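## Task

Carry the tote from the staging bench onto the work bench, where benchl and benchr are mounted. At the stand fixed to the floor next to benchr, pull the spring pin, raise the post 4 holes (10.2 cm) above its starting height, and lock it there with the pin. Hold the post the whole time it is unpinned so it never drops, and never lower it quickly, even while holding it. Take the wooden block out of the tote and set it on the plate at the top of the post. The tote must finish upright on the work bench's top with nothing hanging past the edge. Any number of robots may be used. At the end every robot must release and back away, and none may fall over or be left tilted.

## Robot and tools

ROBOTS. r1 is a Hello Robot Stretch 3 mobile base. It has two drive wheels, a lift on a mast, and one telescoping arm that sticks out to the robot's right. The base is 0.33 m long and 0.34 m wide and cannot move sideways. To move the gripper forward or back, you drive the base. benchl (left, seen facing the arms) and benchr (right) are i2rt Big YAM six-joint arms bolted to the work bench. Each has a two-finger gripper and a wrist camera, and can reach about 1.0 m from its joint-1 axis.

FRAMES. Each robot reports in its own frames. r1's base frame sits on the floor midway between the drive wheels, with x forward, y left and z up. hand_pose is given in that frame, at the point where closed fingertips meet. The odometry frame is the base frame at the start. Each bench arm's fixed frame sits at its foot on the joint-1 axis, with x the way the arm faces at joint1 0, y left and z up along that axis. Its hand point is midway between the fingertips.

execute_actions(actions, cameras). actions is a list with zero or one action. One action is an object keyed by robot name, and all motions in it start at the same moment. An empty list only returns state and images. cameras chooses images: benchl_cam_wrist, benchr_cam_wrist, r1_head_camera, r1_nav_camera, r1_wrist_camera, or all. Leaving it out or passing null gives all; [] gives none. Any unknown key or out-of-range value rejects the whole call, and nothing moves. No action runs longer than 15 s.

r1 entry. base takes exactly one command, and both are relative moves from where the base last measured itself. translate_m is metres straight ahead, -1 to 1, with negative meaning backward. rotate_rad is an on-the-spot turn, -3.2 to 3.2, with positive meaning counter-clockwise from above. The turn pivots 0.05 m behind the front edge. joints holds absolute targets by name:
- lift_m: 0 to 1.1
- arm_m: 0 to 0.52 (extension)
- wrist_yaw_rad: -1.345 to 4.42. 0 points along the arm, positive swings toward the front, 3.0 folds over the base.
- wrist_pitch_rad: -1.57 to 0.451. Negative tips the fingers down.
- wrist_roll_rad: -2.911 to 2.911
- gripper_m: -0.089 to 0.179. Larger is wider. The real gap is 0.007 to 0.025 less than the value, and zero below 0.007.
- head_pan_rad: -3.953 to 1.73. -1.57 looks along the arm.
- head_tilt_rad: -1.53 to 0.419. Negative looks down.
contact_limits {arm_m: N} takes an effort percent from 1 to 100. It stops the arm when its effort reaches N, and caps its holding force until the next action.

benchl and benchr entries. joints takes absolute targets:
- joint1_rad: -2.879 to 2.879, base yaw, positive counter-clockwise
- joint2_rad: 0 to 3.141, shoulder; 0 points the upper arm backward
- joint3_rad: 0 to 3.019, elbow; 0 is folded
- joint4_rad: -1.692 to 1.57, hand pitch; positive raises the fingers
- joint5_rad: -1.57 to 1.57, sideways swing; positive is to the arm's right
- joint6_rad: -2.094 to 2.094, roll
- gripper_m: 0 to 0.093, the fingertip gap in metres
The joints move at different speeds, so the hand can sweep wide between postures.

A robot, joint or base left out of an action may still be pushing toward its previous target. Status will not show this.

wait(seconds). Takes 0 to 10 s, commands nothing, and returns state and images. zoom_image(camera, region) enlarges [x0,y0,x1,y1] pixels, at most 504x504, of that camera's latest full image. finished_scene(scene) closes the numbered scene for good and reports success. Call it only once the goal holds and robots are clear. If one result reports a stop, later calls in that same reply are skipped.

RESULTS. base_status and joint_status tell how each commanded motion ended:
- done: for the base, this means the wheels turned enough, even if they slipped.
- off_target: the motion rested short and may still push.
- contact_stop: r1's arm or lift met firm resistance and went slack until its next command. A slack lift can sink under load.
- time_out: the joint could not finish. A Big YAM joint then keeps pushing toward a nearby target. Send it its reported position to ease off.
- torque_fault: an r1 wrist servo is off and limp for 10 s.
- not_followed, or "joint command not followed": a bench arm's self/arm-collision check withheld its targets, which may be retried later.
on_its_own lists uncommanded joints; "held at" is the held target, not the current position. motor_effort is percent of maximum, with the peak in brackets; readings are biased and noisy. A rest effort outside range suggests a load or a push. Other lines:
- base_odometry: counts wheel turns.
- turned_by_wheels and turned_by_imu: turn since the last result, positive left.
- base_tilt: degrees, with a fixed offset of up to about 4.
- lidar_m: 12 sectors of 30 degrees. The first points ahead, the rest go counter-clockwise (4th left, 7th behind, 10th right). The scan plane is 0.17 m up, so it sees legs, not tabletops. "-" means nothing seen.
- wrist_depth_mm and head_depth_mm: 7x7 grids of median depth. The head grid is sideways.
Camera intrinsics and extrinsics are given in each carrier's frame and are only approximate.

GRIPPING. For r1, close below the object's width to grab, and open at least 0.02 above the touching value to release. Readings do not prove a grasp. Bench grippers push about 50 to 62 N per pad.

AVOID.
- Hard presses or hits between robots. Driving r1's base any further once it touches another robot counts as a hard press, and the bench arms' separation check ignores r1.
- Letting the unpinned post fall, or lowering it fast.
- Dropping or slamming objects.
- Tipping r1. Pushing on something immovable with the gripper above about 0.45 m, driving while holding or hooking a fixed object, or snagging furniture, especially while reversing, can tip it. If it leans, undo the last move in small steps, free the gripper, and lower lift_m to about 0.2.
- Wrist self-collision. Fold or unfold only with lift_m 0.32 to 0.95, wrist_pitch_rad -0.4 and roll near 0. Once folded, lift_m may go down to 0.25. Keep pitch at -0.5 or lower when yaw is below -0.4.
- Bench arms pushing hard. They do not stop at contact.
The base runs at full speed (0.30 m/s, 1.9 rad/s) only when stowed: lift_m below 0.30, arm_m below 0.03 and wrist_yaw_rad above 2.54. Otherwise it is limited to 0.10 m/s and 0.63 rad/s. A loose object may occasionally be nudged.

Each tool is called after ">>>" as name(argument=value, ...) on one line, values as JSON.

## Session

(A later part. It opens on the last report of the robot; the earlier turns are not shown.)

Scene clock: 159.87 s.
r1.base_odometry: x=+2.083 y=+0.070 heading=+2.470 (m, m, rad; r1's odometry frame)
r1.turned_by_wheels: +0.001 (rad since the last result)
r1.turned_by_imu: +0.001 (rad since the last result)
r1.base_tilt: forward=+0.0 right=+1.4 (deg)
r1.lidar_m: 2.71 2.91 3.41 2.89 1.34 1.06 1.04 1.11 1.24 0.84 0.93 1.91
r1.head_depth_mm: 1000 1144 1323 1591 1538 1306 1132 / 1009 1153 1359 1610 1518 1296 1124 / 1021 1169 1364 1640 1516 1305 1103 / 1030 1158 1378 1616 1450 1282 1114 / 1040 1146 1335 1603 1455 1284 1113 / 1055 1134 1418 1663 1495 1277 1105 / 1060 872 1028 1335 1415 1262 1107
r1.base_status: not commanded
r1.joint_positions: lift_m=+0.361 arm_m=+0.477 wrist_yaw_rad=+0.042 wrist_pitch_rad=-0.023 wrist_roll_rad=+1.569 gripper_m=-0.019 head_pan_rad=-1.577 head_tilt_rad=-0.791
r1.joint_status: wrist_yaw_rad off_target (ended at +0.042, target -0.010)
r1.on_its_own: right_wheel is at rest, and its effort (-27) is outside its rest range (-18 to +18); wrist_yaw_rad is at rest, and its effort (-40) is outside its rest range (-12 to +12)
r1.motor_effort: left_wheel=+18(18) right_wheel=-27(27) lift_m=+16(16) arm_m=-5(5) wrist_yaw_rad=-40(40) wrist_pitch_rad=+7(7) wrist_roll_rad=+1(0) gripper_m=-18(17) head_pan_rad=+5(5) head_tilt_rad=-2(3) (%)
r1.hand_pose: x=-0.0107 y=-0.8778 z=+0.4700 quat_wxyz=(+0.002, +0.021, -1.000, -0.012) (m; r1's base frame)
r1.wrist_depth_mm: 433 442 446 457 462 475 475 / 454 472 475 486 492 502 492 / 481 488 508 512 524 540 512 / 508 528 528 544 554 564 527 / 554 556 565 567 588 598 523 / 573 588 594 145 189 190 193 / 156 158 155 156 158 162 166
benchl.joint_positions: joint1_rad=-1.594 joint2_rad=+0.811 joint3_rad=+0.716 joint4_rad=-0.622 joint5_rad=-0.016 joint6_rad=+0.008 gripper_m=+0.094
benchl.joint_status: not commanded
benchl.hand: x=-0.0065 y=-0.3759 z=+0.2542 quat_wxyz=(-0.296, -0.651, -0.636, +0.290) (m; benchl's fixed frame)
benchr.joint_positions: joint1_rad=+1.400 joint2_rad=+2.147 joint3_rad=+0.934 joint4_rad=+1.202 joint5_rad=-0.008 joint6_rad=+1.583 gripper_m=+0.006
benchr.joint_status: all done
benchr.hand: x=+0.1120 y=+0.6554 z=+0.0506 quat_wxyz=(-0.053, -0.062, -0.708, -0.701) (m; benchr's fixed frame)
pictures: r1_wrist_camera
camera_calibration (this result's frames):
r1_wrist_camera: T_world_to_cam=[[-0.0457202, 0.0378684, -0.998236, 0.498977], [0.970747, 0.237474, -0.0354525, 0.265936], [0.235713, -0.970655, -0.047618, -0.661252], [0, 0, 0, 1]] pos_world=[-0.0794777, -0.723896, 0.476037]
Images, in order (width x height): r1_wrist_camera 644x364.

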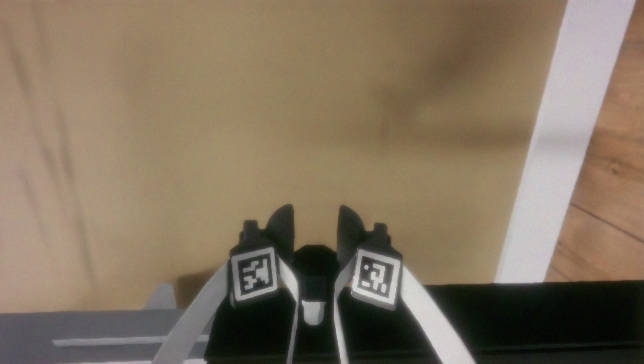

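Reposition.

>>> execute_actions(actions=[{"r1":{"joints":{"wrist_yaw_rad":0.06,"gripper_m":0.07}}}], cameras=[])

>>> execute_actions(actions=[{"r1":{"base":{"translate_m":-0.6},"joints":{"arm_m":0.005,"wrist_yaw_rad":0,"wrist_roll_rad":0}}}], cameras=[])

>>> execute_actions(actions=[{"r1":{"base":{"rotate_rad":1.571}}}], cameras=[])

>>> execute_actions(actions=[{"r1":{"base":{"translate_m":-0.85}}}], cameras=["r1_wrist_camera","r1_head_camera"])

Scene clock: 162.20 s.
r1.base_odometry: x=+2.083 y=+0.070 heading=+2.468 (m, m, rad; r1's odometry frame)
r1.turned_by_wheels: -0.001 (rad since the last result)
r1.turned_by_imu: -0.002 (rad since the last result)
r1.base_tilt: forward=-0.1 right=+1.4 (deg)
r1.lidar_m: 2.70 2.92 3.39 2.90 1.34 1.05 1.04 1.11 1.24 0.84 0.93 1.91
r1.head_depth_mm: 999 1145 1334 1593 1533 1299 1134 / 1012 1164 1347 1613 1525 1294 1130 / 1024 1167 1367 1639 1515 1307 1108 / 1036 1157 1385 1617 1452 1277 1116 / 1042 1147 1335 1597 1461 1283 1117 / 1050 1129 1421 1656 1497 1277 1117 / 1060 869 1030 1342 1404 1261 1107
r1.base_status: not commanded
r1.joint_positions: lift_m=+0.361 arm_m=+0.477 wrist_yaw_rad=+0.063 wrist_pitch_rad=-0.024 wrist_roll_rad=+1.569 gripper_m=+0.070 head_pan_rad=-1.577 head_tilt_rad=-0.791
r1.joint_status: all done
r1.motor_effort: left_wheel=-1(6) right_wheel=+2(10) lift_m=+16(16) arm_m=-4(5) wrist_yaw_rad=-3(8) wrist_pitch_rad=+8(8) wrist_roll_rad=+0(0) gripper_m=+1(80) head_pan_rad=+4(4) head_tilt_rad=-3(3) (%)
r1.hand_pose: x=-0.0052 y=-0.8774 z=+0.4697 quat_wxyz=(+0.002, +0.032, -0.999, -0.012) (m; r1's base frame)
r1.wrist_depth_mm: 434 442 450 458 466 471 472 / 460 465 472 483 491 501 492 / 484 488 498 516 517 531 522 / 518 522 533 540 549 574 519 / 544 555 573 581 591 614 518 / 590 590 177 170 - 190 190 / 157 158 158 156 160 164 166
benchl.joint_positions: joint1_rad=-1.594 joint2_rad=+0.811 joint3_rad=+0.716 joint4_rad=-0.622 joint5_rad=-0.016 joint6_rad=+0.008 gripper_m=+0.094
benchl.joint_status: not commanded
benchl.hand: x=-0.0065 y=-0.3759 z=+0.2542 quat_wxyz=(-0.296, -0.651, -0.636, +0.290) (m; benchl's fixed frame)
benchr.joint_positions: joint1_rad=+1.400 joint2_rad=+2.147 joint3_rad=+0.934 joint4_rad=+1.202 joint5_rad=-0.008 joint6_rad=+1.583 gripper_m=+0.006
benchr.joint_status: not commanded
benchr.hand: x=+0.1120 y=+0.6554 z=+0.0506 quat_wxyz=(-0.053, -0.062, -0.708, -0.701) (m; benchr's fixed frame)
pictures: none
No camera images: the call's "cameras" was empty. Leave "cameras" out to get every camera's image.

Scene clock: 169.33 s.
r1.base_odometry: x=+2.552 y=-0.304 heading=+2.468 (m, m, rad; r1's odometry frame)
r1.turned_by_wheels: +0.000 (rad since the last result)
r1.turned_by_imu: +0.001 (rad since the last result)
r1.base_tilt: forward=+0.0 right=+1.3 (deg)
r1.lidar_m: 3.29 3.53 3.26 1.24 0.57 0.45 0.44 0.47 0.71 1.16 1.06 1.31
r1.head_depth_mm: 948 1083 1254 1436 1403 1247 1114 / 958 1095 1275 1522 1521 1295 1124 / 965 1107 1295 1551 1516 1290 1134 / 978 1120 1312 1582 1512 1283 1155 / 983 1128 1321 1599 1503 1291 1115 / 994 1144 1341 1638 1497 1272 1110 / 1008 1159 1361 1654 1497 1272 1111
r1.base_status: done
r1.joint_positions: lift_m=+0.361 arm_m=+0.005 wrist_yaw_rad=+0.002 wrist_pitch_rad=-0.023 wrist_roll_rad=+0.004 gripper_m=+0.070 head_pan_rad=-1.577 head_tilt_rad=-0.791
r1.joint_status: all done
r1.motor_effort: left_wheel=-2(7) right_wheel=+3(3) lift_m=+16(16) arm_m=-3(4) wrist_yaw_rad=-1(4) wrist_pitch_rad=+7(7) wrist_roll_rad=-1(2) gripper_m=-1(0) head_pan_rad=+5(5) head_tilt_rad=-2(2) (%)
r1.hand_pose: x=-0.0210 y=-0.4059 z=+0.4702 quat_wxyz=(+0.706, +0.009, -0.708, -0.008) (m; r1's base frame)
r1.wrist_depth_mm: 938 892 886 865 849 826 612 / 994 935 910 899 861 854 608 / 977 - 956 950 896 886 599 / - - 992 973 947 902 591 / - - - - 962 955 596 / - - 974 991 - 899 582 / 783 773 776 791 800 786 591
benchl.joint_positions: joint1_rad=-1.594 joint2_rad=+0.811 joint3_rad=+0.716 joint4_rad=-0.622 joint5_rad=-0.016 joint6_rad=+0.008 gripper_m=+0.094
benchl.joint_status: not commanded
benchl.hand: x=-0.0065 y=-0.3759 z=+0.2542 quat_wxyz=(-0.296, -0.651, -0.636, +0.290) (m; benchl's fixed frame)
benchr.joint_positions: joint1_rad=+1.400 joint2_rad=+2.147 joint3_rad=+0.934 joint4_rad=+1.202 joint5_rad=-0.008 joint6_rad=+1.583 gripper_m=+0.006
benchr.joint_status: not commanded
benchr.hand: x=+0.1120 y=+0.6554 z=+0.0506 quat_wxyz=(-0.053, -0.062, -0.708, -0.701) (m; benchr's fixed frame)
pictures: none
No camera images: the call's "cameras" was empty. Leave "cameras" out to get every camera's image.

Scene clock: 172.77 s.
r1.base_odometry: x=+2.552 y=-0.304 heading=-2.244 (m, m, rad; r1's odometry frame)
r1.turned_by_wheels: +1.571 (rad since the last result)
r1.turned_by_imu: +1.574 (rad since the last result)
r1.base_tilt: forward=+0.0 right=+1.3 (deg)
r1.lidar_m: 1.19 0.56 0.45 0.44 0.48 0.71 1.15 1.06 1.31 3.29 3.54 3.26
r1.head_depth_mm: 2646 2805 2370 1852 1524 1298 1130 / 2827 3031 2334 1837 1515 1298 1130 / 2853 3085 2329 1839 1517 1282 1140 / 2835 3174 2305 1819 1506 1291 1155 / 2921 3113 2304 1825 1506 1276 1117 / 2961 3102 2284 1797 1505 1281 1114 / 2967 3056 2284 1794 1485 1266 1114
r1.base_status: done
r1.joint_positions: lift_m=+0.361 arm_m=+0.005 wrist_yaw_rad=+0.002 wrist_pitch_rad=-0.023 wrist_roll_rad=+0.004 gripper_m=+0.070 head_pan_rad=-1.577 head_tilt_rad=-0.791
r1.joint_status: not commanded
r1.motor_effort: left_wheel=-4(7) right_wheel=+4(9) lift_m=+16(16) arm_m=-3(3) wrist_yaw_rad=-2(1) wrist_pitch_rad=+7(7) wrist_roll_rad=-1(1) gripper_m=+0(1) head_pan_rad=+5(4) head_tilt_rad=-2(3) (%)
r1.hand_pose: x=-0.0210 y=-0.4059 z=+0.4702 quat_wxyz=(+0.706, +0.009, -0.708, -0.008) (m; r1's base frame)
r1.wrist_depth_mm: - - - - - - 702 / - - - - - - - / - - - - - - - / - - - - - - - / - - - - - - - / - - 967 - - - 934 / 765 775 785 789 796 788 797
benchl.joint_positions: joint1_rad=-1.594 joint2_rad=+0.811 joint3_rad=+0.716 joint4_rad=-0.622 joint5_rad=-0.016 joint6_rad=+0.008 gripper_m=+0.094
benchl.joint_status: not commanded
benchl.hand: x=-0.0065 y=-0.3759 z=+0.2542 quat_wxyz=(-0.296, -0.651, -0.636, +0.290) (m; benchl's fixed frame)
benchr.joint_positions: joint1_rad=+1.400 joint2_rad=+2.147 joint3_rad=+0.934 joint4_rad=+1.202 joint5_rad=-0.008 joint6_rad=+1.583 gripper_m=+0.006
benchr.joint_status: not commanded
benchr.hand: x=+0.1120 y=+0.6554 z=+0.0506 quat_wxyz=(-0.053, -0.062, -0.708, -0.701) (m; benchr's fixed frame)
pictures: none
No camera images: the call's "cameras" was empty. Leave "cameras" out to get every camera's image.

Scene clock: 182.40 s.
r1.base_odometry: x=+3.082 y=+0.360 heading=-2.244 (m, m, rad; r1's odometry frame)
r1.turned_by_wheels: +0.000 (rad since the last result)
r1.turned_by_imu: +0.001 (rad since the last result)
r1.base_tilt: forward=+0.0 right=+1.3 (deg)
r1.lidar_m: 1.47 0.69 0.55 0.54 0.40 0.31 0.31 0.34 0.50 0.62 3.47 4.06
r1.head_depth_mm: 1366 1228 1031 1079 1014 954 899 / 1981 1338 1111 1687 1445 1269 1108 / 935 867 1057 1830 1523 1293 1135 / 2616 1370 736 1417 1436 1263 1153 / 2677 1358 1089 1811 1504 1280 1117 / 2844 1431 1133 1812 1503 1276 1114 / 2897 3032 2113 1788 1489 1276 1113
r1.base_status: done
r1.joint_positions: lift_m=+0.361 arm_m=+0.005 wrist_yaw_rad=+0.002 wrist_pitch_rad=-0.023 wrist_roll_rad=+0.004 gripper_m=+0.070 head_pan_rad=-1.577 head_tilt_rad=-0.791
r1.joint_status: not commanded
r1.motor_effort: left_wheel=-3(8) right_wheel=+4(5) lift_m=+16(16) arm_m=-3(3) wrist_yaw_rad=-2(2) wrist_pitch_rad=+7(7) wrist_roll_rad=-1(1) gripper_m=+1(1) head_pan_rad=+5(4) head_tilt_rad=-3(3) (%)
r1.hand_pose: x=-0.0210 y=-0.4059 z=+0.4702 quat_wxyz=(+0.706, +0.009, -0.708, -0.008) (m; r1's base frame)
r1.wrist_depth_mm: - - 654 592 639 610 443 / - - - - - 719 438 / - - - - - 723 428 / - - - - - 694 436 / - - - - - 698 426 / 987 997 923 841 - 687 425 / 798 782 799 750 791 620 423
benchl.joint_positions: joint1_rad=-1.594 joint2_rad=+0.811 joint3_rad=+0.716 joint4_rad=-0.622 joint5_rad=-0.016 joint6_rad=+0.008 gripper_m=+0.094
benchl.joint_status: not commanded
benchl.hand: x=-0.0065 y=-0.3759 z=+0.2542 quat_wxyz=(-0.296, -0.651, -0.636, +0.290) (m; benchl's fixed frame)
benchr.joint_positions: joint1_rad=+1.400 joint2_rad=+2.147 joint3_rad=+0.934 joint4_rad=+1.202 joint5_rad=-0.008 joint6_rad=+1.583 gripper_m=+0.006
benchr.joint_status: not commanded
benchr.hand: x=+0.1120 y=+0.6554 z=+0.0506 quat_wxyz=(-0.053, -0.062, -0.708, -0.701) (m; benchr's fixed frame)
pictures: r1_head_camera (sideways: a quarter turn clockwise sets it upright), r1_wrist_camera
camera_calibration (this result's frames):
r1_head_camera: T_world_to_cam=[[-0.018027, 0.709938, -0.704034, 0.933703], [0.998579, -0.0225317, -0.0482895, 0.0611995], [-0.0501456, -0.703904, -0.708523, 0.874876], [0, 0, 0, 1]] pos_world=[-0.000409495, -0.0456638, 1.28018]
r1_wrist_camera: T_world_to_cam=[[-0.999155, 0.0138478, 0.0387035, -0.0365623], [-0.0347363, 0.219017, -0.975103, 0.577106], [-0.0219798, -0.975623, -0.218351, -0.127893], [0, 0, 0, 1]] pos_world=[-0.0192959, -0.250665, 0.536227]
Images, in order (width x height): r1_head_camera 896x504, r1_wrist_camera 644x364.

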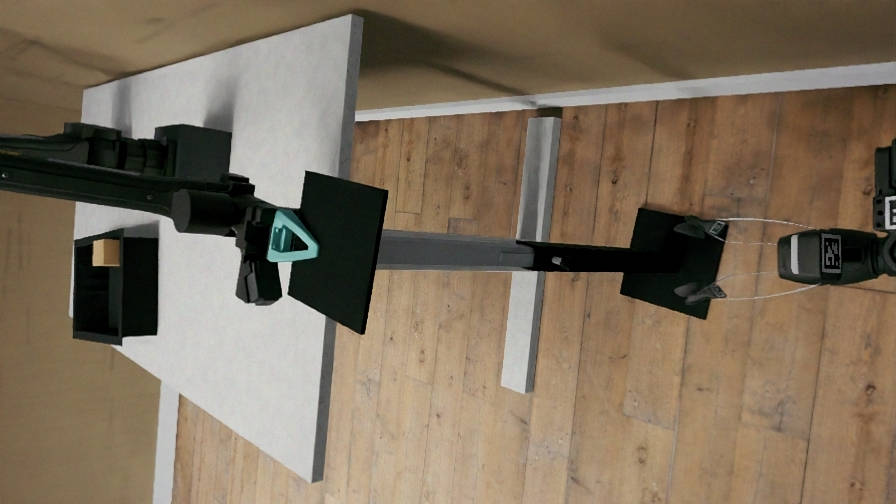

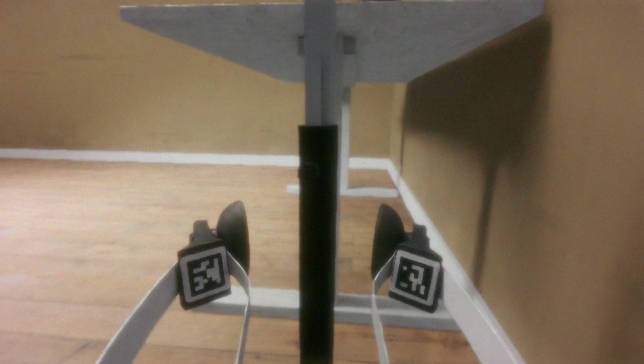

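>>> execute_actions(actions=[{"r1":{"base":{"translate_m":0.006},"joints":{"arm_m":0.19}}}], cameras=["r1_wrist_camera","r1_head_camera"])

Scene clock: 185.40 s.
r1.base_odometry: x=+3.078 y=+0.355 heading=-2.244 (m, m, rad; r1's odometry frame)
r1.turned_by_wheels: +0.000 (rad since the last result)
r1.turned_by_imu: +0.000 (rad since the last result)
r1.base_tilt: forward=-0.1 right=+1.3 (deg)
r1.lidar_m: 1.47 0.69 0.55 0.54 0.40 0.32 0.32 0.34 0.51 0.62 3.44 4.07
r1.head_depth_mm: 1386 1251 1034 1105 1033 972 913 / 1998 1329 1109 1710 1467 1266 1116 / 827 869 1020 1839 1522 1337 1123 / 2634 1376 735 1415 1410 - 1118 / 2723 1365 1087 1820 1509 1278 1117 / 2833 1429 1128 1812 1499 1269 1107 / 2909 3083 2115 1794 1492 1269 1113
r1.base_status: done
r1.joint_positions: lift_m=+0.361 arm_m=+0.190 wrist_yaw_rad=+0.002 wrist_pitch_rad=-0.023 wrist_roll_rad=+0.004 gripper_m=+0.070 head_pan_rad=-1.577 head_tilt_rad=-0.791
r1.joint_status: all done
r1.motor_effort: left_wheel=-4(6) right_wheel=+4(8) lift_m=+16(16) arm_m=+3(4) wrist_yaw_rad=-1(2) wrist_pitch_rad=+7(7) wrist_roll_rad=-2(1) gripper_m=+0(1) head_pan_rad=+4(4) head_tilt_rad=-3(2) (%)
r1.hand_pose: x=-0.0211 y=-0.5903 z=+0.4703 quat_wxyz=(+0.706, +0.009, -0.708, -0.008) (m; r1's base frame)
r1.wrist_depth_mm: - - 674 189 663 638 485 / - - - 197 - 788 474 / - - - 200 - 775 472 / - - - 203 - 781 468 / - - - 205 - 732 476 / - - 959 219 - 762 462 / 767 764 732 227 796 637 460
benchl.joint_positions: joint1_rad=-1.594 joint2_rad=+0.811 joint3_rad=+0.716 joint4_rad=-0.622 joint5_rad=-0.016 joint6_rad=+0.008 gripper_m=+0.094
benchl.joint_status: not commanded
benchl.hand: x=-0.0065 y=-0.3759 z=+0.2542 quat_wxyz=(-0.296, -0.651, -0.636, +0.290) (m; benchl's fixed frame)
benchr.joint_positions: joint1_rad=+1.400 joint2_rad=+2.147 joint3_rad=+0.934 joint4_rad=+1.202 joint5_rad=-0.008 joint6_rad=+1.583 gripper_m=+0.006
benchr.joint_status: not commanded
benchr.hand: x=+0.1120 y=+0.6554 z=+0.0506 quat_wxyz=(-0.053, -0.062, -0.708, -0.701) (m; benchr's fixed frame)
pictures: r1_head_camera (sideways: a quarter turn clockwise sets it upright), r1_wrist_camera
camera_calibration (this result's frames):
r1_head_camera: T_world_to_cam=[[-0.018027, 0.709938, -0.704034, 0.933703], [0.998579, -0.0225317, -0.0482895, 0.0611995], [-0.0501456, -0.703904, -0.708523, 0.874876], [0, 0, 0, 1]] pos_world=[-0.000409495, -0.0456638, 1.28018]
r1_wrist_camera: T_world_to_cam=[[-0.999154, 0.0139333, 0.0387003, -0.0339794], [-0.0347189, 0.218824, -0.975146, 0.617437], [-0.0220555, -0.975665, -0.218155, -0.307851], [0, 0, 0, 1]] pos_world=[-0.0193038, -0.434996, 0.536247]
Images, in order (width x height): r1_head_camera 896x504, r1_wrist_camera 644x364.

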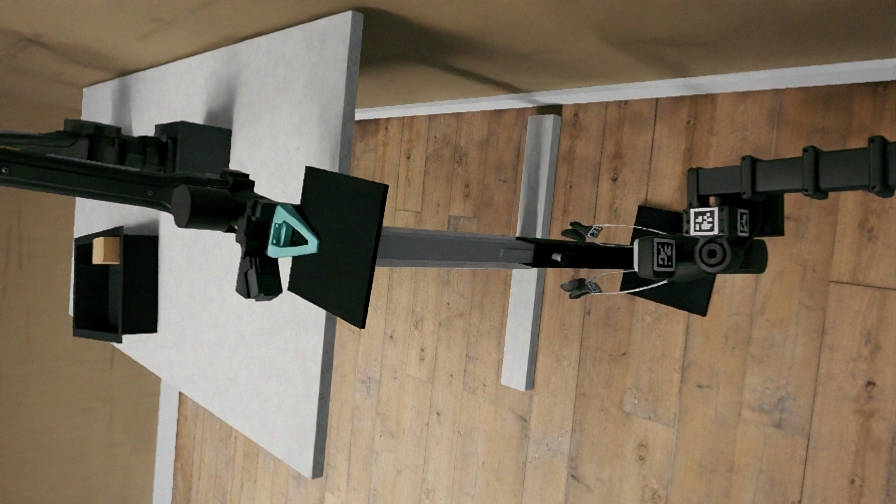

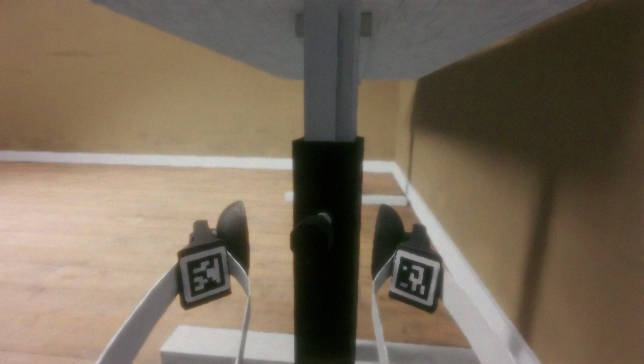

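>>> execute_actions(actions=[{"r1":{"joints":{"arm_m":0.203,"lift_m":0.366,"gripper_m":-0.025}}}], cameras=["r1_wrist_camera"])

>>> execute_actions(actions=[{"r1":{"joints":{"arm_m":0.183}}}], cameras=["r1_wrist_camera","r1_head_camera"])

Scene clock: 187.53 s.
r1.base_odometry: x=+3.078 y=+0.355 heading=-2.244 (m, m, rad; r1's odometry frame)
r1.turned_by_wheels: +0.000 (rad since the last result)
r1.turned_by_imu: +0.000 (rad since the last result)
r1.base_tilt: forward=+0.0 right=+1.3 (deg)
r1.lidar_m: 1.46 0.69 0.55 0.54 0.40 0.32 0.32 0.34 0.51 0.62 3.44 4.03
r1.head_depth_mm: 1392 1251 1034 1106 1039 972 918 / 1974 1341 1110 1698 1456 1265 1122 / 824 864 1019 1842 1518 1341 1133 / 2622 1386 734 1415 1463 1249 1122 / 2741 1363 1089 1809 1506 1290 1119 / 2847 1439 1127 1807 1502 1282 1113 / 2869 3108 2109 1788 1487 1273 1115
r1.base_status: not commanded
r1.joint_positions: lift_m=+0.365 arm_m=+0.203 wrist_yaw_rad=+0.002 wrist_pitch_rad=-0.021 wrist_roll_rad=+0.004 gripper_m=-0.024 head_pan_rad=-1.577 head_tilt_rad=-0.791
r1.joint_status: all done
r1.motor_effort: left_wheel=-3(4) right_wheel=+3(4) lift_m=+35(29) arm_m=+3(3) wrist_yaw_rad=-2(2) wrist_pitch_rad=+7(7) wrist_roll_rad=-1(1) gripper_m=-18(93) head_pan_rad=+4(4) head_tilt_rad=-3(3) (%)
r1.hand_pose: x=-0.0211 y=-0.6033 z=+0.4748 quat_wxyz=(+0.706, +0.008, -0.708, -0.007) (m; r1's base frame)
r1.wrist_depth_mm: - - 631 177 627 612 486 / - - - 184 - 782 485 / - - - 188 - 769 481 / - - - 189 - 769 472 / - - - 190 - 765 472 / 997 - - 203 - 747 467 / 782 785 748 212 800 687 461
benchl.joint_positions: joint1_rad=-1.594 joint2_rad=+0.811 joint3_rad=+0.716 joint4_rad=-0.622 joint5_rad=-0.016 joint6_rad=+0.008 gripper_m=+0.094
benchl.joint_status: not commanded
benchl.hand: x=-0.0065 y=-0.3759 z=+0.2542 quat_wxyz=(-0.296, -0.651, -0.636, +0.290) (m; benchl's fixed frame)
benchr.joint_positions: joint1_rad=+1.400 joint2_rad=+2.147 joint3_rad=+0.934 joint4_rad=+1.202 joint5_rad=-0.008 joint6_rad=+1.583 gripper_m=+0.006
benchr.joint_status: not commanded
benchr.hand: x=+0.1120 y=+0.6554 z=+0.0506 quat_wxyz=(-0.053, -0.062, -0.708, -0.701) (m; benchr's fixed frame)
pictures: r1_wrist_camera
camera_calibration (this result's frames):
r1_wrist_camera: T_world_to_cam=[[-0.999154, 0.0140066, 0.0386689, -0.0339125], [-0.0347165, 0.216866, -0.975584, 0.623736], [-0.0220506, -0.976101, -0.216196, -0.320788], [0, 0, 0, 1]] pos_world=[-0.0193035, -0.447914, 0.540465]
Images, in order (width x height): r1_wrist_camera 644x364.

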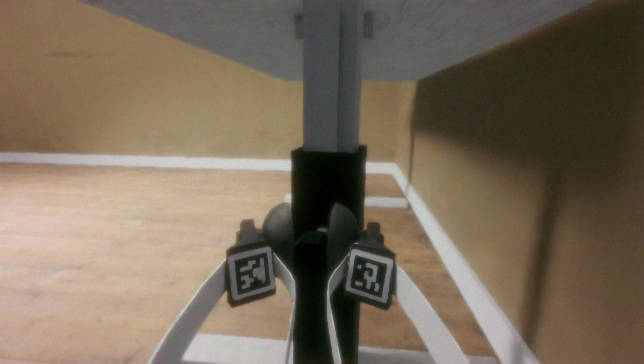

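Scene clock: 188.57 s.
r1.base_odometry: x=+3.078 y=+0.355 heading=-2.244 (m, m, rad; r1's odometry frame)
r1.turned_by_wheels: +0.000 (rad since the last result)
r1.turned_by_imu: +0.000 (rad since the last result)
r1.base_tilt: forward=-0.1 right=+1.3 (deg)
r1.lidar_m: 1.46 0.69 0.55 0.54 0.40 0.32 0.32 0.34 0.51 0.62 3.47 4.03
r1.head_depth_mm: 1397 1261 1036 1105 1032 969 914 / 1997 1326 1109 1714 1455 1267 1123 / 825 868 1018 1850 1515 1319 1121 / 2636 1364 735 1419 1438 - 1122 / 2703 1370 1087 1814 1511 1288 1118 / 2870 1431 1126 1796 1495 1282 1113 / 2880 3060 2125 1802 1490 1278 1108
r1.base_status: not commanded
r1.joint_positions: lift_m=+0.365 arm_m=+0.184 wrist_yaw_rad=+0.002 wrist_pitch_rad=-0.015 wrist_roll_rad=+0.004 gripper_m=-0.024 head_pan_rad=-1.577 head_tilt_rad=-0.791
r1.joint_status: all done
r1.motor_effort: left_wheel=-2(3) right_wheel=+2(3) lift_m=+35(35) arm_m=-5(9) wrist_yaw_rad=-2(2) wrist_pitch_rad=+5(7) wrist_roll_rad=-1(1) gripper_m=-14(17) head_pan_rad=+4(5) head_tilt_rad=-3(3) (%)
r1.hand_pose: x=-0.0210 y=-0.5843 z=+0.4762 quat_wxyz=(+0.706, +0.006, -0.708, -0.005) (m; r1's base frame)
r1.wrist_depth_mm: - 714 618 196 618 602 479 / - - - 203 - 777 477 / - - - 207 - 754 470 / - - - 209 - 764 467 / - - - - - 751 464 / - - - 227 - 750 468 / 791 790 742 238 815 709 462
benchl.joint_positions: joint1_rad=-1.594 joint2_rad=+0.811 joint3_rad=+0.716 joint4_rad=-0.622 joint5_rad=-0.016 joint6_rad=+0.008 gripper_m=+0.094
benchl.joint_status: not commanded
benchl.hand: x=-0.0065 y=-0.3759 z=+0.2542 quat_wxyz=(-0.296, -0.651, -0.636, +0.290) (m; benchl's fixed frame)
benchr.joint_positions: joint1_rad=+1.400 joint2_rad=+2.147 joint3_rad=+0.934 joint4_rad=+1.202 joint5_rad=-0.008 joint6_rad=+1.583 gripper_m=+0.006
benchr.joint_status: not commanded
benchr.hand: x=+0.1120 y=+0.6554 z=+0.0506 quat_wxyz=(-0.053, -0.062, -0.708, -0.701) (m; benchr's fixed frame)
pictures: r1_head_camera (sideways: a quarter turn clockwise sets it upright), r1_wrist_camera
camera_calibration (this result's frames):
r1_head_camera: T_world_to_cam=[[-0.0180268, 0.709938, -0.704034, 0.933703], [0.998579, -0.0225319, -0.0482895, 0.0611995], [-0.0501458, -0.703904, -0.708523, 0.874876], [0, 0, 0, 1]] pos_world=[-0.000409506, -0.0456638, 1.28018]
r1_wrist_camera: T_world_to_cam=[[-0.999156, 0.0140989, 0.0385883, -0.0341099], [-0.0347324, 0.211794, -0.976697, 0.618478], [-0.0219431, -0.977213, -0.211125, -0.305017], [0, 0, 0, 1]] pos_world=[-0.0192929, -0.428575, 0.540985]
Images, in order (width x height): r1_head_camera 896x504, r1_wrist_camera 644x364.

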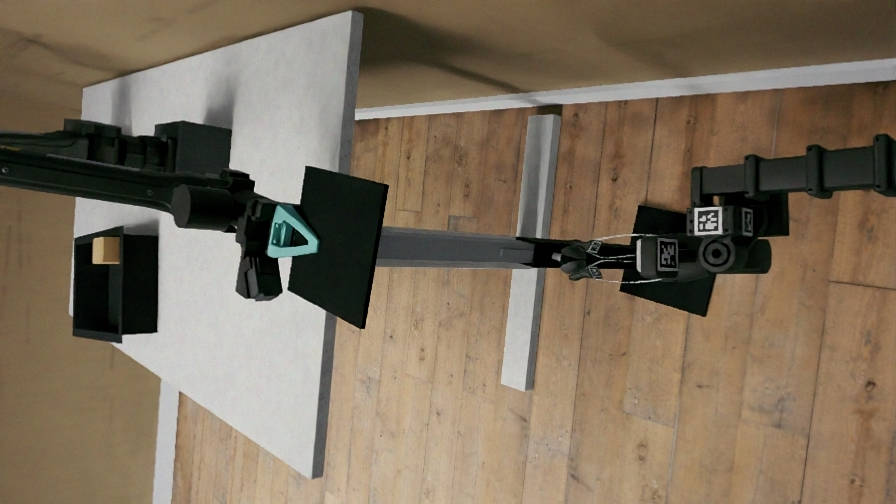

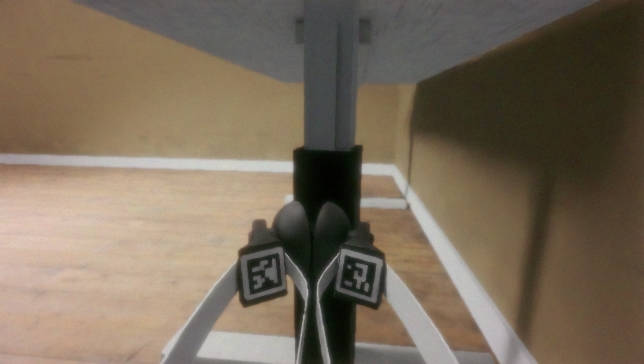

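>>> execute_actions(actions=[{"r1":{"joints":{"gripper_m":0.06}},"benchr":{"joints":{"joint2_rad":2.16,"joint3_rad":0.94}}}], cameras=[])

>>> execute_actions(actions=[{"r1":{"joints":{"arm_m":0.212,"lift_m":0.361}}}], cameras=["r1_wrist_camera"])

>>> execute_actions(actions=[{"r1":{"joints":{"gripper_m":-0.045}}}], cameras=["r1_wrist_camera"])

>>> execute_actions(actions=[{"r1":{"joints":{"arm_m":0.2}},"benchr":{"joints":{"joint2_rad":2.11,"joint4_rad":1.24}}}], cameras=["r1_wrist_camera"])

Scene clock: 191.13 s.
r1.base_odometry: x=+3.078 y=+0.355 heading=-2.244 (m, m, rad; r1's odometry frame)
r1.turned_by_wheels: +0.000 (rad since the last result)
r1.turned_by_imu: +0.000 (rad since the last result)
r1.base_tilt: forward=-0.1 right=+1.3 (deg)
r1.lidar_m: 1.47 0.69 0.55 0.54 0.40 0.32 0.32 0.34 0.51 0.62 3.46 4.04
r1.head_depth_mm: 1390 1256 1037 1102 1032 969 915 / 1994 1326 1105 1705 1453 1268 1125 / 829 866 1015 1835 1522 1323 1121 / 2666 1376 735 1423 1407 1278 1120 / 2695 1361 1086 1812 1500 1286 1120 / 2838 1434 1127 1801 1499 1277 1117 / 2830 3059 2106 1802 1507 1268 1108
r1.base_status: not commanded
r1.joint_positions: lift_m=+0.365 arm_m=+0.183 wrist_yaw_rad=+0.002 wrist_pitch_rad=-0.016 wrist_roll_rad=+0.004 gripper_m=+0.060 head_pan_rad=-1.577 head_tilt_rad=-0.791
r1.joint_status: all done
r1.motor_effort: left_wheel=-2(2) right_wheel=+2(2) lift_m=+35(35) arm_m=-3(5) wrist_yaw_rad=-2(2) wrist_pitch_rad=+5(5) wrist_roll_rad=-2(1) gripper_m=+1(78) head_pan_rad=+5(4) head_tilt_rad=-3(2) (%)
r1.hand_pose: x=-0.0210 y=-0.5841 z=+0.4760 quat_wxyz=(+0.706, +0.006, -0.708, -0.005) (m; r1's base frame)
r1.wrist_depth_mm: - 719 637 197 623 605 481 / - - - 202 - 768 475 / - - - 207 - 773 475 / - - - 209 - 746 468 / - - - 211 - 749 464 / - - 978 226 - 733 462 / 803 784 761 235 804 679 459
benchl.joint_positions: joint1_rad=-1.594 joint2_rad=+0.811 joint3_rad=+0.716 joint4_rad=-0.622 joint5_rad=-0.016 joint6_rad=+0.008 gripper_m=+0.094
benchl.joint_status: not commanded
benchl.hand: x=-0.0065 y=-0.3759 z=+0.2542 quat_wxyz=(-0.296, -0.651, -0.636, +0.290) (m; benchl's fixed frame)
benchr.joint_positions: joint1_rad=+1.400 joint2_rad=+2.149 joint3_rad=+0.934 joint4_rad=+1.202 joint5_rad=-0.008 joint6_rad=+1.583 gripper_m=+0.006
benchr.joint_status: all done
benchr.hand: x=+0.1120 y=+0.6552 z=+0.0494 quat_wxyz=(-0.053, -0.062, -0.709, -0.701) (m; benchr's fixed frame)
pictures: none
No camera images: the call's "cameras" was empty. Leave "cameras" out to get every camera's image.

Scene clock: 192.33 s.
r1.base_odometry: x=+3.078 y=+0.355 heading=-2.244 (m, m, rad; r1's odometry frame)
r1.turned_by_wheels: +0.000 (rad since the last result)
r1.turned_by_imu: +0.000 (rad since the last result)
r1.base_tilt: forward=-0.1 right=+1.3 (deg)
r1.lidar_m: 1.46 0.69 0.55 0.54 0.40 0.32 0.32 0.34 0.51 0.62 3.43 4.05
r1.head_depth_mm: 1383 1255 1034 1108 1035 974 914 / 1974 1327 1105 1703 1452 1270 1119 / 827 868 1020 1835 1524 1342 1120 / 2644 1372 734 1417 1422 1229 1114 / 2709 1377 1087 1798 1500 1288 1120 / 2822 1424 1125 1826 1496 1274 1105 / 2892 3080 2102 1796 1485 1275 1103
r1.base_status: not commanded
r1.joint_positions: lift_m=+0.362 arm_m=+0.212 wrist_yaw_rad=+0.002 wrist_pitch_rad=-0.017 wrist_roll_rad=+0.004 gripper_m=+0.060 head_pan_rad=-1.577 head_tilt_rad=-0.791
r1.joint_status: all done
r1.motor_effort: left_wheel=-2(2) right_wheel=+2(2) lift_m=+14(30) arm_m=+3(2) wrist_yaw_rad=-2(1) wrist_pitch_rad=+5(5) wrist_roll_rad=-1(1) gripper_m=+0(0) head_pan_rad=+4(4) head_tilt_rad=-3(3) (%)
r1.hand_pose: x=-0.0210 y=-0.6124 z=+0.4719 quat_wxyz=(+0.706, +0.007, -0.708, -0.006) (m; r1's base frame)
r1.wrist_depth_mm: - - 650 169 629 631 489 / - - - 176 - 786 483 / - - - 177 - 780 479 / - - - 178 - 792 478 / - - - 184 - 748 476 / - - 987 192 - 749 464 / 786 790 751 201 804 669 464
benchl.joint_positions: joint1_rad=-1.594 joint2_rad=+0.811 joint3_rad=+0.716 joint4_rad=-0.622 joint5_rad=-0.016 joint6_rad=+0.008 gripper_m=+0.094
benchl.joint_status: not commanded
benchl.hand: x=-0.0065 y=-0.3759 z=+0.2542 quat_wxyz=(-0.296, -0.651, -0.636, +0.290) (m; benchl's fixed frame)
benchr.joint_positions: joint1_rad=+1.400 joint2_rad=+2.149 joint3_rad=+0.934 joint4_rad=+1.202 joint5_rad=-0.008 joint6_rad=+1.583 gripper_m=+0.006
benchr.joint_status: not commanded
benchr.hand: x=+0.1120 y=+0.6552 z=+0.0494 quat_wxyz=(-0.053, -0.062, -0.709, -0.701) (m; benchr's fixed frame)
pictures: r1_wrist_camera
camera_calibration (this result's frames):
r1_wrist_camera: T_world_to_cam=[[-0.999156, 0.0140508, 0.0386073, -0.0335874], [-0.0347341, 0.212997, -0.976435, 0.620888], [-0.021943, -0.976952, -0.212329, -0.332668], [0, 0, 0, 1]] pos_world=[-0.0192928, -0.456776, 0.536919]
Images, in order (width x height): r1_wrist_camera 644x364.

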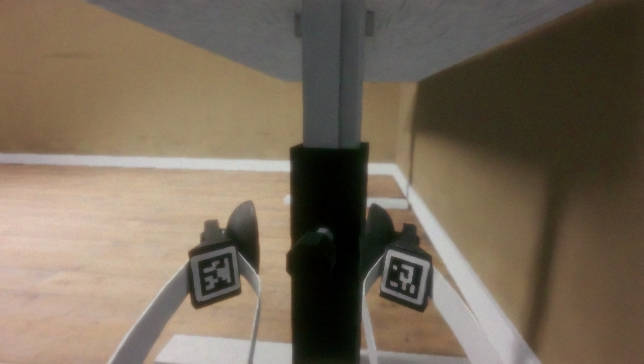

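Scene clock: 193.87 s.
r1.base_odometry: x=+3.078 y=+0.355 heading=-2.245 (m, m, rad; r1's odometry frame)
r1.turned_by_wheels: +0.000 (rad since the last result)
r1.turned_by_imu: +0.000 (rad since the last result)
r1.base_tilt: forward=-0.1 right=+1.3 (deg)
r1.lidar_m: 1.46 0.69 0.55 0.54 0.40 0.32 0.32 0.34 0.51 0.62 3.44 4.05
r1.head_depth_mm: 1392 1254 1036 1102 1032 972 911 / 1985 1334 1107 1711 1453 1272 1120 / 829 865 1018 1830 1516 1350 1119 / 2653 1377 734 1418 1430 1271 1121 / 2702 1365 1088 1808 1506 1279 1117 / 2854 1440 1125 1797 1509 1277 1115 / 2907 3064 2116 1803 1488 1275 1110
r1.base_status: not commanded
r1.joint_positions: lift_m=+0.362 arm_m=+0.212 wrist_yaw_rad=-0.014 wrist_pitch_rad=-0.017 wrist_roll_rad=+0.004 gripper_m=-0.044 head_pan_rad=-1.577 head_tilt_rad=-0.791
r1.joint_status: all done
r1.motor_effort: left_wheel=-4(4) right_wheel=+4(6) lift_m=+15(15) arm_m=+3(3) wrist_yaw_rad=+11(11) wrist_pitch_rad=+5(5) wrist_roll_rad=-2(1) gripper_m=-29(99) head_pan_rad=+4(4) head_tilt_rad=-3(3) (%)
r1.hand_pose: x=-0.0251 y=-0.6124 z=+0.4719 quat_wxyz=(+0.706, +0.001, -0.708, -0.011) (m; r1's base frame)
r1.wrist_depth_mm: - - 648 167 638 626 473 / - - - 173 - 763 471 / - - - 177 - 760 466 / - - - 178 - 736 460 / - - - 182 - 733 458 / - - 989 189 - 719 455 / 786 784 779 201 823 678 448
benchl.joint_positions: joint1_rad=-1.594 joint2_rad=+0.811 joint3_rad=+0.716 joint4_rad=-0.622 joint5_rad=-0.016 joint6_rad=+0.008 gripper_m=+0.094
benchl.joint_status: not commanded
benchl.hand: x=-0.0065 y=-0.3759 z=+0.2542 quat_wxyz=(-0.296, -0.651, -0.636, +0.290) (m; benchl's fixed frame)
benchr.joint_positions: joint1_rad=+1.400 joint2_rad=+2.149 joint3_rad=+0.934 joint4_rad=+1.202 joint5_rad=-0.008 joint6_rad=+1.583 gripper_m=+0.006
benchr.joint_status: not commanded
benchr.hand: x=+0.1120 y=+0.6552 z=+0.0494 quat_wxyz=(-0.053, -0.062, -0.709, -0.701) (m; benchr's fixed frame)
pictures: r1_wrist_camera
camera_calibration (this result's frames):
r1_wrist_camera: T_world_to_cam=[[-0.998795, 0.0299776, 0.0388606, -0.0280205], [-0.0315816, 0.213527, -0.976427, 0.621141], [-0.0375687, -0.976477, -0.212323, -0.332836], [0, 0, 0, 1]] pos_world=[-0.0208744, -0.456797, 0.536918]
Images, in order (width x height): r1_wrist_camera 644x364.

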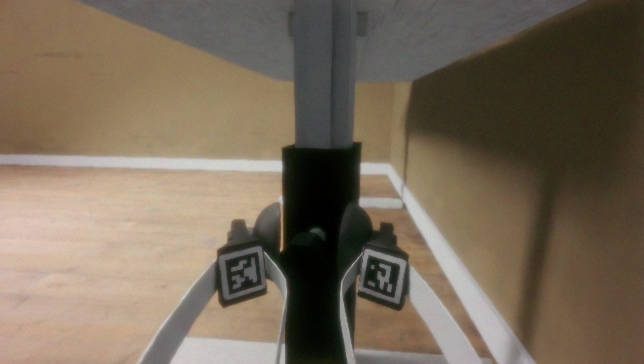

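Scene clock: 194.90 s.
r1.base_odometry: x=+3.078 y=+0.355 heading=-2.244 (m, m, rad; r1's odometry frame)
r1.turned_by_wheels: +0.000 (rad since the last result)
r1.turned_by_imu: +0.000 (rad since the last result)
r1.base_tilt: forward=-0.1 right=+1.4 (deg)
r1.lidar_m: 1.46 0.69 0.55 0.54 0.40 0.32 0.32 0.34 0.51 0.62 3.45 4.03
r1.head_depth_mm: 1386 1249 1033 1110 1038 976 916 / 1980 1332 1111 1708 1452 1268 1122 / 825 867 1021 1846 1517 1349 1131 / 2638 1374 736 1425 1439 1254 1120 / 2746 1363 1085 1814 1505 1281 1119 / 2850 1434 1125 1827 1499 1273 1111 / 2888 3127 2094 1814 1481 1279 1111
r1.base_status: not commanded
r1.joint_positions: lift_m=+0.362 arm_m=+0.201 wrist_yaw_rad=+0.002 wrist_pitch_rad=-0.013 wrist_roll_rad=+0.003 gripper_m=-0.039 head_pan_rad=-1.577 head_tilt_rad=-0.791
r1.joint_status: all done
r1.on_its_own: gripper_m is held at -0.039, not at your -0.045, by its stall guard, which is still easing
r1.motor_effort: left_wheel=-1(4) right_wheel=+0(4) lift_m=+15(15) arm_m=-7(9) wrist_yaw_rad=-2(11) wrist_pitch_rad=+4(5) wrist_roll_rad=-1(1) gripper_m=-4(28) head_pan_rad=+4(4) head_tilt_rad=-2(3) (%)
r1.hand_pose: x=-0.0210 y=-0.6016 z=+0.4728 quat_wxyz=(+0.706, +0.006, -0.708, -0.004) (m; r1's base frame)
r1.wrist_depth_mm: - - 626 180 614 596 494 / - - - 186 - 783 483 / - - - 189 - 764 475 / - - - 190 - 752 470 / - - - 193 - 769 470 / - - - 204 - 745 469 / 767 796 749 215 812 682 460
benchl.joint_positions: joint1_rad=-1.594 joint2_rad=+0.811 joint3_rad=+0.716 joint4_rad=-0.622 joint5_rad=-0.016 joint6_rad=+0.008 gripper_m=+0.094
benchl.joint_status: not commanded
benchl.hand: x=-0.0065 y=-0.3759 z=+0.2542 quat_wxyz=(-0.296, -0.651, -0.636, +0.290) (m; benchl's fixed frame)
benchr.joint_positions: joint1_rad=+1.400 joint2_rad=+2.149 joint3_rad=+0.934 joint4_rad=+1.205 joint5_rad=-0.008 joint6_rad=+1.583 gripper_m=+0.006
benchr.joint_status: all done
benchr.hand: x=+0.1120 y=+0.6553 z=+0.0500 quat_wxyz=(-0.053, -0.062, -0.708, -0.702) (m; benchr's fixed frame)
pictures: r1_wrist_camera
camera_calibration (this result's frames):
r1_wrist_camera: T_world_to_cam=[[-0.999139, 0.013981, 0.0390611, -0.0339801], [-0.0352664, 0.209698, -0.97713, 0.617748], [-0.0218523, -0.977666, -0.209024, -0.32385], [0, 0, 0, 1]] pos_world=[-0.019242, -0.445682, 0.537255]
Images, in order (width x height): r1_wrist_camera 644x364.

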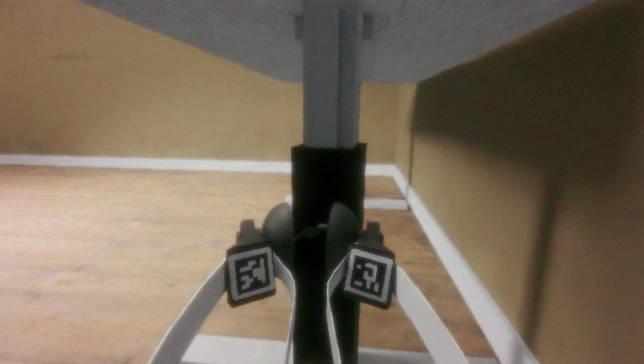

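>>> execute_actions(actions=[{"r1":{"joints":{"gripper_m":-0.035}},"benchr":{"joints":{"joint2_rad":2.09,"joint4_rad":1.255}}}], cameras=[])

>>> execute_actions(actions=[{"r1":{"joints":{"arm_m":0.193}}}], cameras=["r1_wrist_camera"])

Scene clock: 196.00 s.
r1.base_odometry: x=+3.078 y=+0.355 heading=-2.244 (m, m, rad; r1's odometry frame)
r1.turned_by_wheels: +0.000 (rad since the last result)
r1.turned_by_imu: +0.000 (rad since the last result)
r1.base_tilt: forward=-0.1 right=+1.3 (deg)
r1.lidar_m: 1.47 0.69 0.55 0.54 0.40 0.32 0.32 0.34 0.51 0.62 3.45 4.05
r1.head_depth_mm: 1383 1257 1029 1111 1034 971 916 / 1970 1324 1102 1702 1447 1271 1119 / 826 866 1020 1821 1527 1345 1134 / 2616 1379 735 1416 1452 1240 1119 / 2690 1364 1089 1817 1505 1281 1115 / 2845 1435 1130 1806 1498 1278 1117 / 2942 3080 2114 1812 1494 1266 1106
r1.base_status: not commanded
r1.joint_positions: lift_m=+0.362 arm_m=+0.201 wrist_yaw_rad=+0.002 wrist_pitch_rad=-0.013 wrist_roll_rad=+0.003 gripper_m=-0.034 head_pan_rad=-1.577 head_tilt_rad=-0.791
r1.joint_status: all done
r1.motor_effort: left_wheel=-1(2) right_wheel=+1(0) lift_m=+15(14) arm_m=-7(7) wrist_yaw_rad=-2(2) wrist_pitch_rad=+4(4) wrist_roll_rad=-1(1) gripper_m=-19(20) head_pan_rad=+4(4) head_tilt_rad=-3(3) (%)
r1.hand_pose: x=-0.0210 y=-0.6016 z=+0.4728 quat_wxyz=(+0.706, +0.006, -0.708, -0.004) (m; r1's base frame)
r1.wrist_depth_mm: - - 632 180 626 618 488 / - - - 185 - 765 481 / - - - 188 - 775 474 / - - - 190 - 752 481 / - - - 194 - 758 463 / - - - 206 - 747 475 / 775 787 745 216 799 689 466
benchl.joint_positions: joint1_rad=-1.594 joint2_rad=+0.811 joint3_rad=+0.716 joint4_rad=-0.622 joint5_rad=-0.016 joint6_rad=+0.008 gripper_m=+0.094
benchl.joint_status: not commanded
benchl.hand: x=-0.0065 y=-0.3759 z=+0.2542 quat_wxyz=(-0.296, -0.651, -0.636, +0.290) (m; benchl's fixed frame)
benchr.joint_positions: joint1_rad=+1.400 joint2_rad=+2.149 joint3_rad=+0.933 joint4_rad=+1.207 joint5_rad=-0.008 joint6_rad=+1.583 gripper_m=+0.006
benchr.joint_status: all done
benchr.hand: x=+0.1119 y=+0.6550 z=+0.0503 quat_wxyz=(-0.053, -0.062, -0.707, -0.702) (m; benchr's fixed frame)
pictures: none
No camera images: the call's "cameras" was empty. Leave "cameras" out to get every camera's image.

Scene clock: 196.73 s.
r1.base_odometry: x=+3.078 y=+0.355 heading=-2.244 (m, m, rad; r1's odometry frame)
r1.turned_by_wheels: +0.000 (rad since the last result)
r1.turned_by_imu: +0.000 (rad since the last result)
r1.base_tilt: forward=+0.0 right=+1.3 (deg)
r1.lidar_m: 1.46 0.69 0.55 0.54 0.40 0.32 0.32 0.34 0.51 0.62 3.44 4.03
r1.head_depth_mm: 1397 1261 1030 1106 1042 973 916 / 1988 1333 1107 1708 1460 1268 1122 / 825 871 1019 1829 1519 1336 1126 / 2629 1379 735 1414 1438 - 1119 / 2685 1366 1087 1812 1501 1274 1114 / 2864 1437 1130 1810 1503 1271 1112 / 2889 3090 2125 1803 1492 1265 1108
r1.base_status: not commanded
r1.joint_positions: lift_m=+0.362 arm_m=+0.194 wrist_yaw_rad=+0.003 wrist_pitch_rad=-0.012 wrist_roll_rad=+0.003 gripper_m=-0.031 head_pan_rad=-1.577 head_tilt_rad=-0.791
r1.joint_status: all done
r1.motor_effort: left_wheel=-2(1) right_wheel=+1(1) lift_m=+15(14) arm_m=-6(9) wrist_yaw_rad=-2(3) wrist_pitch_rad=+4(4) wrist_roll_rad=-1(1) gripper_m=-19(21) head_pan_rad=+4(5) head_tilt_rad=-2(3) (%)
r1.hand_pose: x=-0.0208 y=-0.5946 z=+0.4730 quat_wxyz=(+0.706, +0.006, -0.708, -0.004) (m; r1's base frame)
r1.wrist_depth_mm: - - 630 188 607 602 480 / - - - 193 - 790 480 / - - - 197 - 788 478 / - - - 199 - 772 472 / - - - 180 - 755 465 / - - - 213 - 759 465 / 785 793 775 221 826 700 463
benchl.joint_positions: joint1_rad=-1.594 joint2_rad=+0.811 joint3_rad=+0.716 joint4_rad=-0.622 joint5_rad=-0.016 joint6_rad=+0.008 gripper_m=+0.094
benchl.joint_status: not commanded
benchl.hand: x=-0.0065 y=-0.3759 z=+0.2542 quat_wxyz=(-0.296, -0.651, -0.636, +0.290) (m; benchl's fixed frame)
benchr.joint_positions: joint1_rad=+1.400 joint2_rad=+2.149 joint3_rad=+0.933 joint4_rad=+1.207 joint5_rad=-0.008 joint6_rad=+1.583 gripper_m=+0.006
benchr.joint_status: not commanded
benchr.hand: x=+0.1119 y=+0.6550 z=+0.0503 quat_wxyz=(-0.053, -0.062, -0.707, -0.702) (m; benchr's fixed frame)
pictures: r1_wrist_camera
camera_calibration (this result's frames):
r1_wrist_camera: T_world_to_cam=[[-0.999151, 0.0131533, 0.0390525, -0.0343546], [-0.0354503, 0.208799, -0.977316, 0.616055], [-0.021009, -0.97787, -0.208155, -0.317452], [0, 0, 0, 1]] pos_world=[-0.0191554, -0.438607, 0.537343]
Images, in order (width x height): r1_wrist_camera 644x364.

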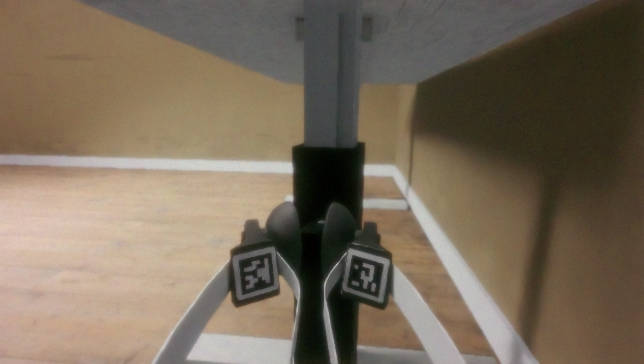

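>>> execute_actions(actions=[{"r1":{"joints":{"arm_m":0.201}},"benchr":{"joints":{"joint2_rad":2.055,"joint3_rad":0.96,"joint4_rad":1.26}}}], cameras=["r1_wrist_camera","benchr_cam_wrist"])

>>> execute_actions(actions=[{"r1":{"joints":{"arm_m":0.19}}}], cameras=["r1_wrist_camera"])

Scene clock: 198.03 s.
r1.base_odometry: x=+3.078 y=+0.355 heading=-2.244 (m, m, rad; r1's odometry frame)
r1.turned_by_wheels: +0.000 (rad since the last result)
r1.turned_by_imu: +0.000 (rad since the last result)
r1.base_tilt: forward=-0.1 right=+1.2 (deg)
r1.lidar_m: 1.47 0.69 0.55 0.54 0.40 0.32 0.32 0.34 0.51 0.62 3.46 4.06
r1.head_depth_mm: 1390 1249 1040 1105 1036 970 913 / 1987 1335 1110 1705 1460 1271 1125 / 828 868 1024 1825 1520 1353 1133 / 2634 1375 733 1417 1444 1258 1123 / 2699 1371 1091 1821 1508 1280 1119 / 2843 1439 1128 1810 1496 1285 1114 / 2896 3071 2119 1793 1491 1270 1106
r1.base_status: not commanded
r1.joint_positions: lift_m=+0.362 arm_m=+0.199 wrist_yaw_rad=+0.000 wrist_pitch_rad=-0.013 wrist_roll_rad=+0.003 gripper_m=-0.031 head_pan_rad=-1.577 head_tilt_rad=-0.791
r1.joint_status: all done
r1.motor_effort: left_wheel=-4(4) right_wheel=+4(4) lift_m=+15(15) arm_m=+14(14) wrist_yaw_rad=+0(2) wrist_pitch_rad=+4(4) wrist_roll_rad=-1(1) gripper_m=-19(19) head_pan_rad=+5(4) head_tilt_rad=-3(3) (%)
r1.hand_pose: x=-0.0216 y=-0.6003 z=+0.4727 quat_wxyz=(+0.706, +0.005, -0.708, -0.005) (m; r1's base frame)
r1.wrist_depth_mm: - - 639 183 627 616 485 / - - - 188 - 809 474 / - - - 193 - 794 474 / - - - 193 - 757 475 / - - - 196 - 757 467 / - - - 207 - 734 462 / 788 795 747 218 794 683 459
benchl.joint_positions: joint1_rad=-1.594 joint2_rad=+0.811 joint3_rad=+0.716 joint4_rad=-0.622 joint5_rad=-0.016 joint6_rad=+0.008 gripper_m=+0.094
benchl.joint_status: not commanded
benchl.hand: x=-0.0065 y=-0.3759 z=+0.2542 quat_wxyz=(-0.296, -0.651, -0.636, +0.290) (m; benchl's fixed frame)
benchr.joint_positions: joint1_rad=+1.400 joint2_rad=+2.144 joint3_rad=+0.933 joint4_rad=+1.208 joint5_rad=-0.008 joint6_rad=+1.583 gripper_m=+0.006
benchr.joint_status: all done
benchr.hand: x=+0.1120 y=+0.6554 z=+0.0536 quat_wxyz=(-0.053, -0.062, -0.705, -0.704) (m; benchr's fixed frame)
pictures: benchr_cam_wrist, r1_wrist_camera
camera_calibration (this result's frames):
benchr_cam_wrist: T_world_to_cam=[[-0.0106794, -0.00266636, -0.999939, 0.0568335], [-0.897176, -0.441542, 0.0107593, 0.395007], [-0.441544, 0.897236, 0.00232323, -0.416639], [0, 0, 0, 1]] pos_world=[0.171033, 0.548388, 0.053548]
r1_wrist_camera: T_world_to_cam=[[-0.999103, 0.0162624, 0.0391054, -0.0332318], [-0.0348294, 0.209831, -0.977117, 0.617538], [-0.0240958, -0.977602, -0.209077, -0.322649], [0, 0, 0, 1]] pos_world=[-0.019468, -0.444461, 0.537248]
Images, in order (width x height): benchr_cam_wrist 504x504, r1_wrist_camera 644x364.

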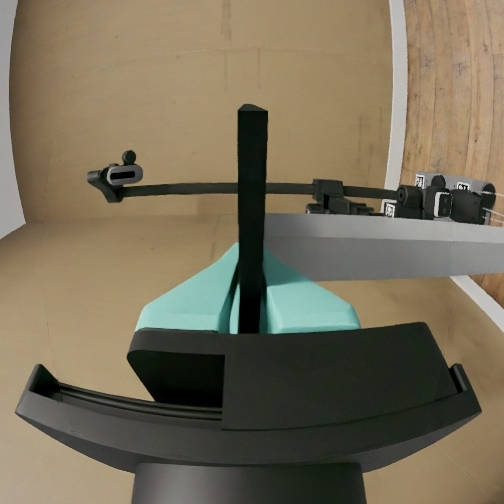

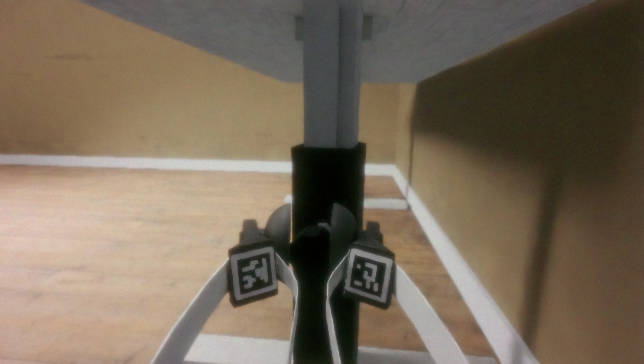

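Scene clock: 198.87 s.
r1.base_odometry: x=+3.078 y=+0.355 heading=-2.244 (m, m, rad; r1's odometry frame)
r1.turned_by_wheels: +0.000 (rad since the last result)
r1.turned_by_imu: +0.000 (rad since the last result)
r1.base_tilt: forward=-0.1 right=+1.3 (deg)
r1.lidar_m: 1.46 0.69 0.55 0.54 0.40 0.32 0.32 0.34 0.51 0.62 3.47 4.04
r1.head_depth_mm: 1390 1253 1034 1108 1033 972 912 / 1989 1328 1109 1716 1450 1259 1118 / 823 867 1021 1838 1507 1336 1121 / 2629 1375 732 1409 1438 - 1122 / 2681 1367 1096 1810 1494 1283 1118 / 2834 1429 1128 1810 1494 1275 1111 / 2912 3046 2119 1798 1485 1274 1107
r1.base_status: not commanded
r1.joint_positions: lift_m=+0.362 arm_m=+0.191 wrist_yaw_rad=+0.002 wrist_pitch_rad=-0.012 wrist_roll_rad=+0.003 gripper_m=-0.031 head_pan_rad=-1.577 head_tilt_rad=-0.791
r1.joint_status: all done
r1.motor_effort: left_wheel=-2(4) right_wheel=+2(4) lift_m=+15(15) arm_m=-6(12) wrist_yaw_rad=-2(2) wrist_pitch_rad=+4(4) wrist_roll_rad=-1(0) gripper_m=-18(19) head_pan_rad=+4(4) head_tilt_rad=-3(3) (%)
r1.hand_pose: x=-0.0210 y=-0.5915 z=+0.4732 quat_wxyz=(+0.706, +0.005, -0.708, -0.004) (m; r1's base frame)
r1.wrist_depth_mm: - - 632 190 614 607 480 / - - - 197 - 778 477 / - - - 200 - 759 473 / - - - 203 - 744 469 / - - - - - 743 470 / - - - 217 - 729 469 / 774 789 735 224 797 695 461
benchl.joint_positions: joint1_rad=-1.594 joint2_rad=+0.811 joint3_rad=+0.716 joint4_rad=-0.622 joint5_rad=-0.016 joint6_rad=+0.008 gripper_m=+0.094
benchl.joint_status: not commanded
benchl.hand: x=-0.0065 y=-0.3759 z=+0.2542 quat_wxyz=(-0.296, -0.651, -0.636, +0.290) (m; benchl's fixed frame)
benchr.joint_positions: joint1_rad=+1.400 joint2_rad=+2.144 joint3_rad=+0.933 joint4_rad=+1.208 joint5_rad=-0.008 joint6_rad=+1.583 gripper_m=+0.006
benchr.joint_status: not commanded
benchr.hand: x=+0.1120 y=+0.6554 z=+0.0536 quat_wxyz=(-0.053, -0.062, -0.705, -0.704) (m; benchr's fixed frame)
pictures: r1_wrist_camera
camera_calibration (this result's frames):
r1_wrist_camera: T_world_to_cam=[[-0.999139, 0.0139364, 0.0390802, -0.0341447], [-0.035328, 0.208189, -0.97745, 0.615283], [-0.0217582, -0.977989, -0.207517, -0.314841], [0, 0, 0, 1]] pos_world=[-0.019229, -0.43553, 0.537408]
Images, in order (width x height): r1_wrist_camera 644x364.

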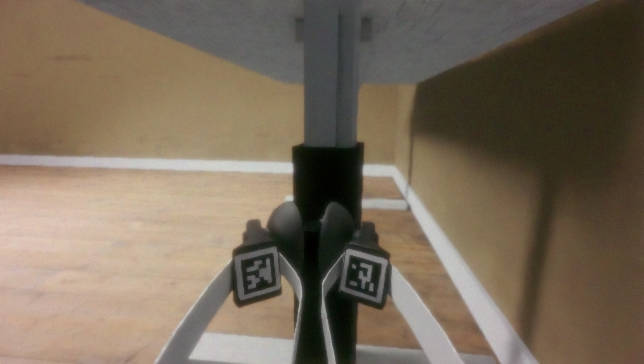

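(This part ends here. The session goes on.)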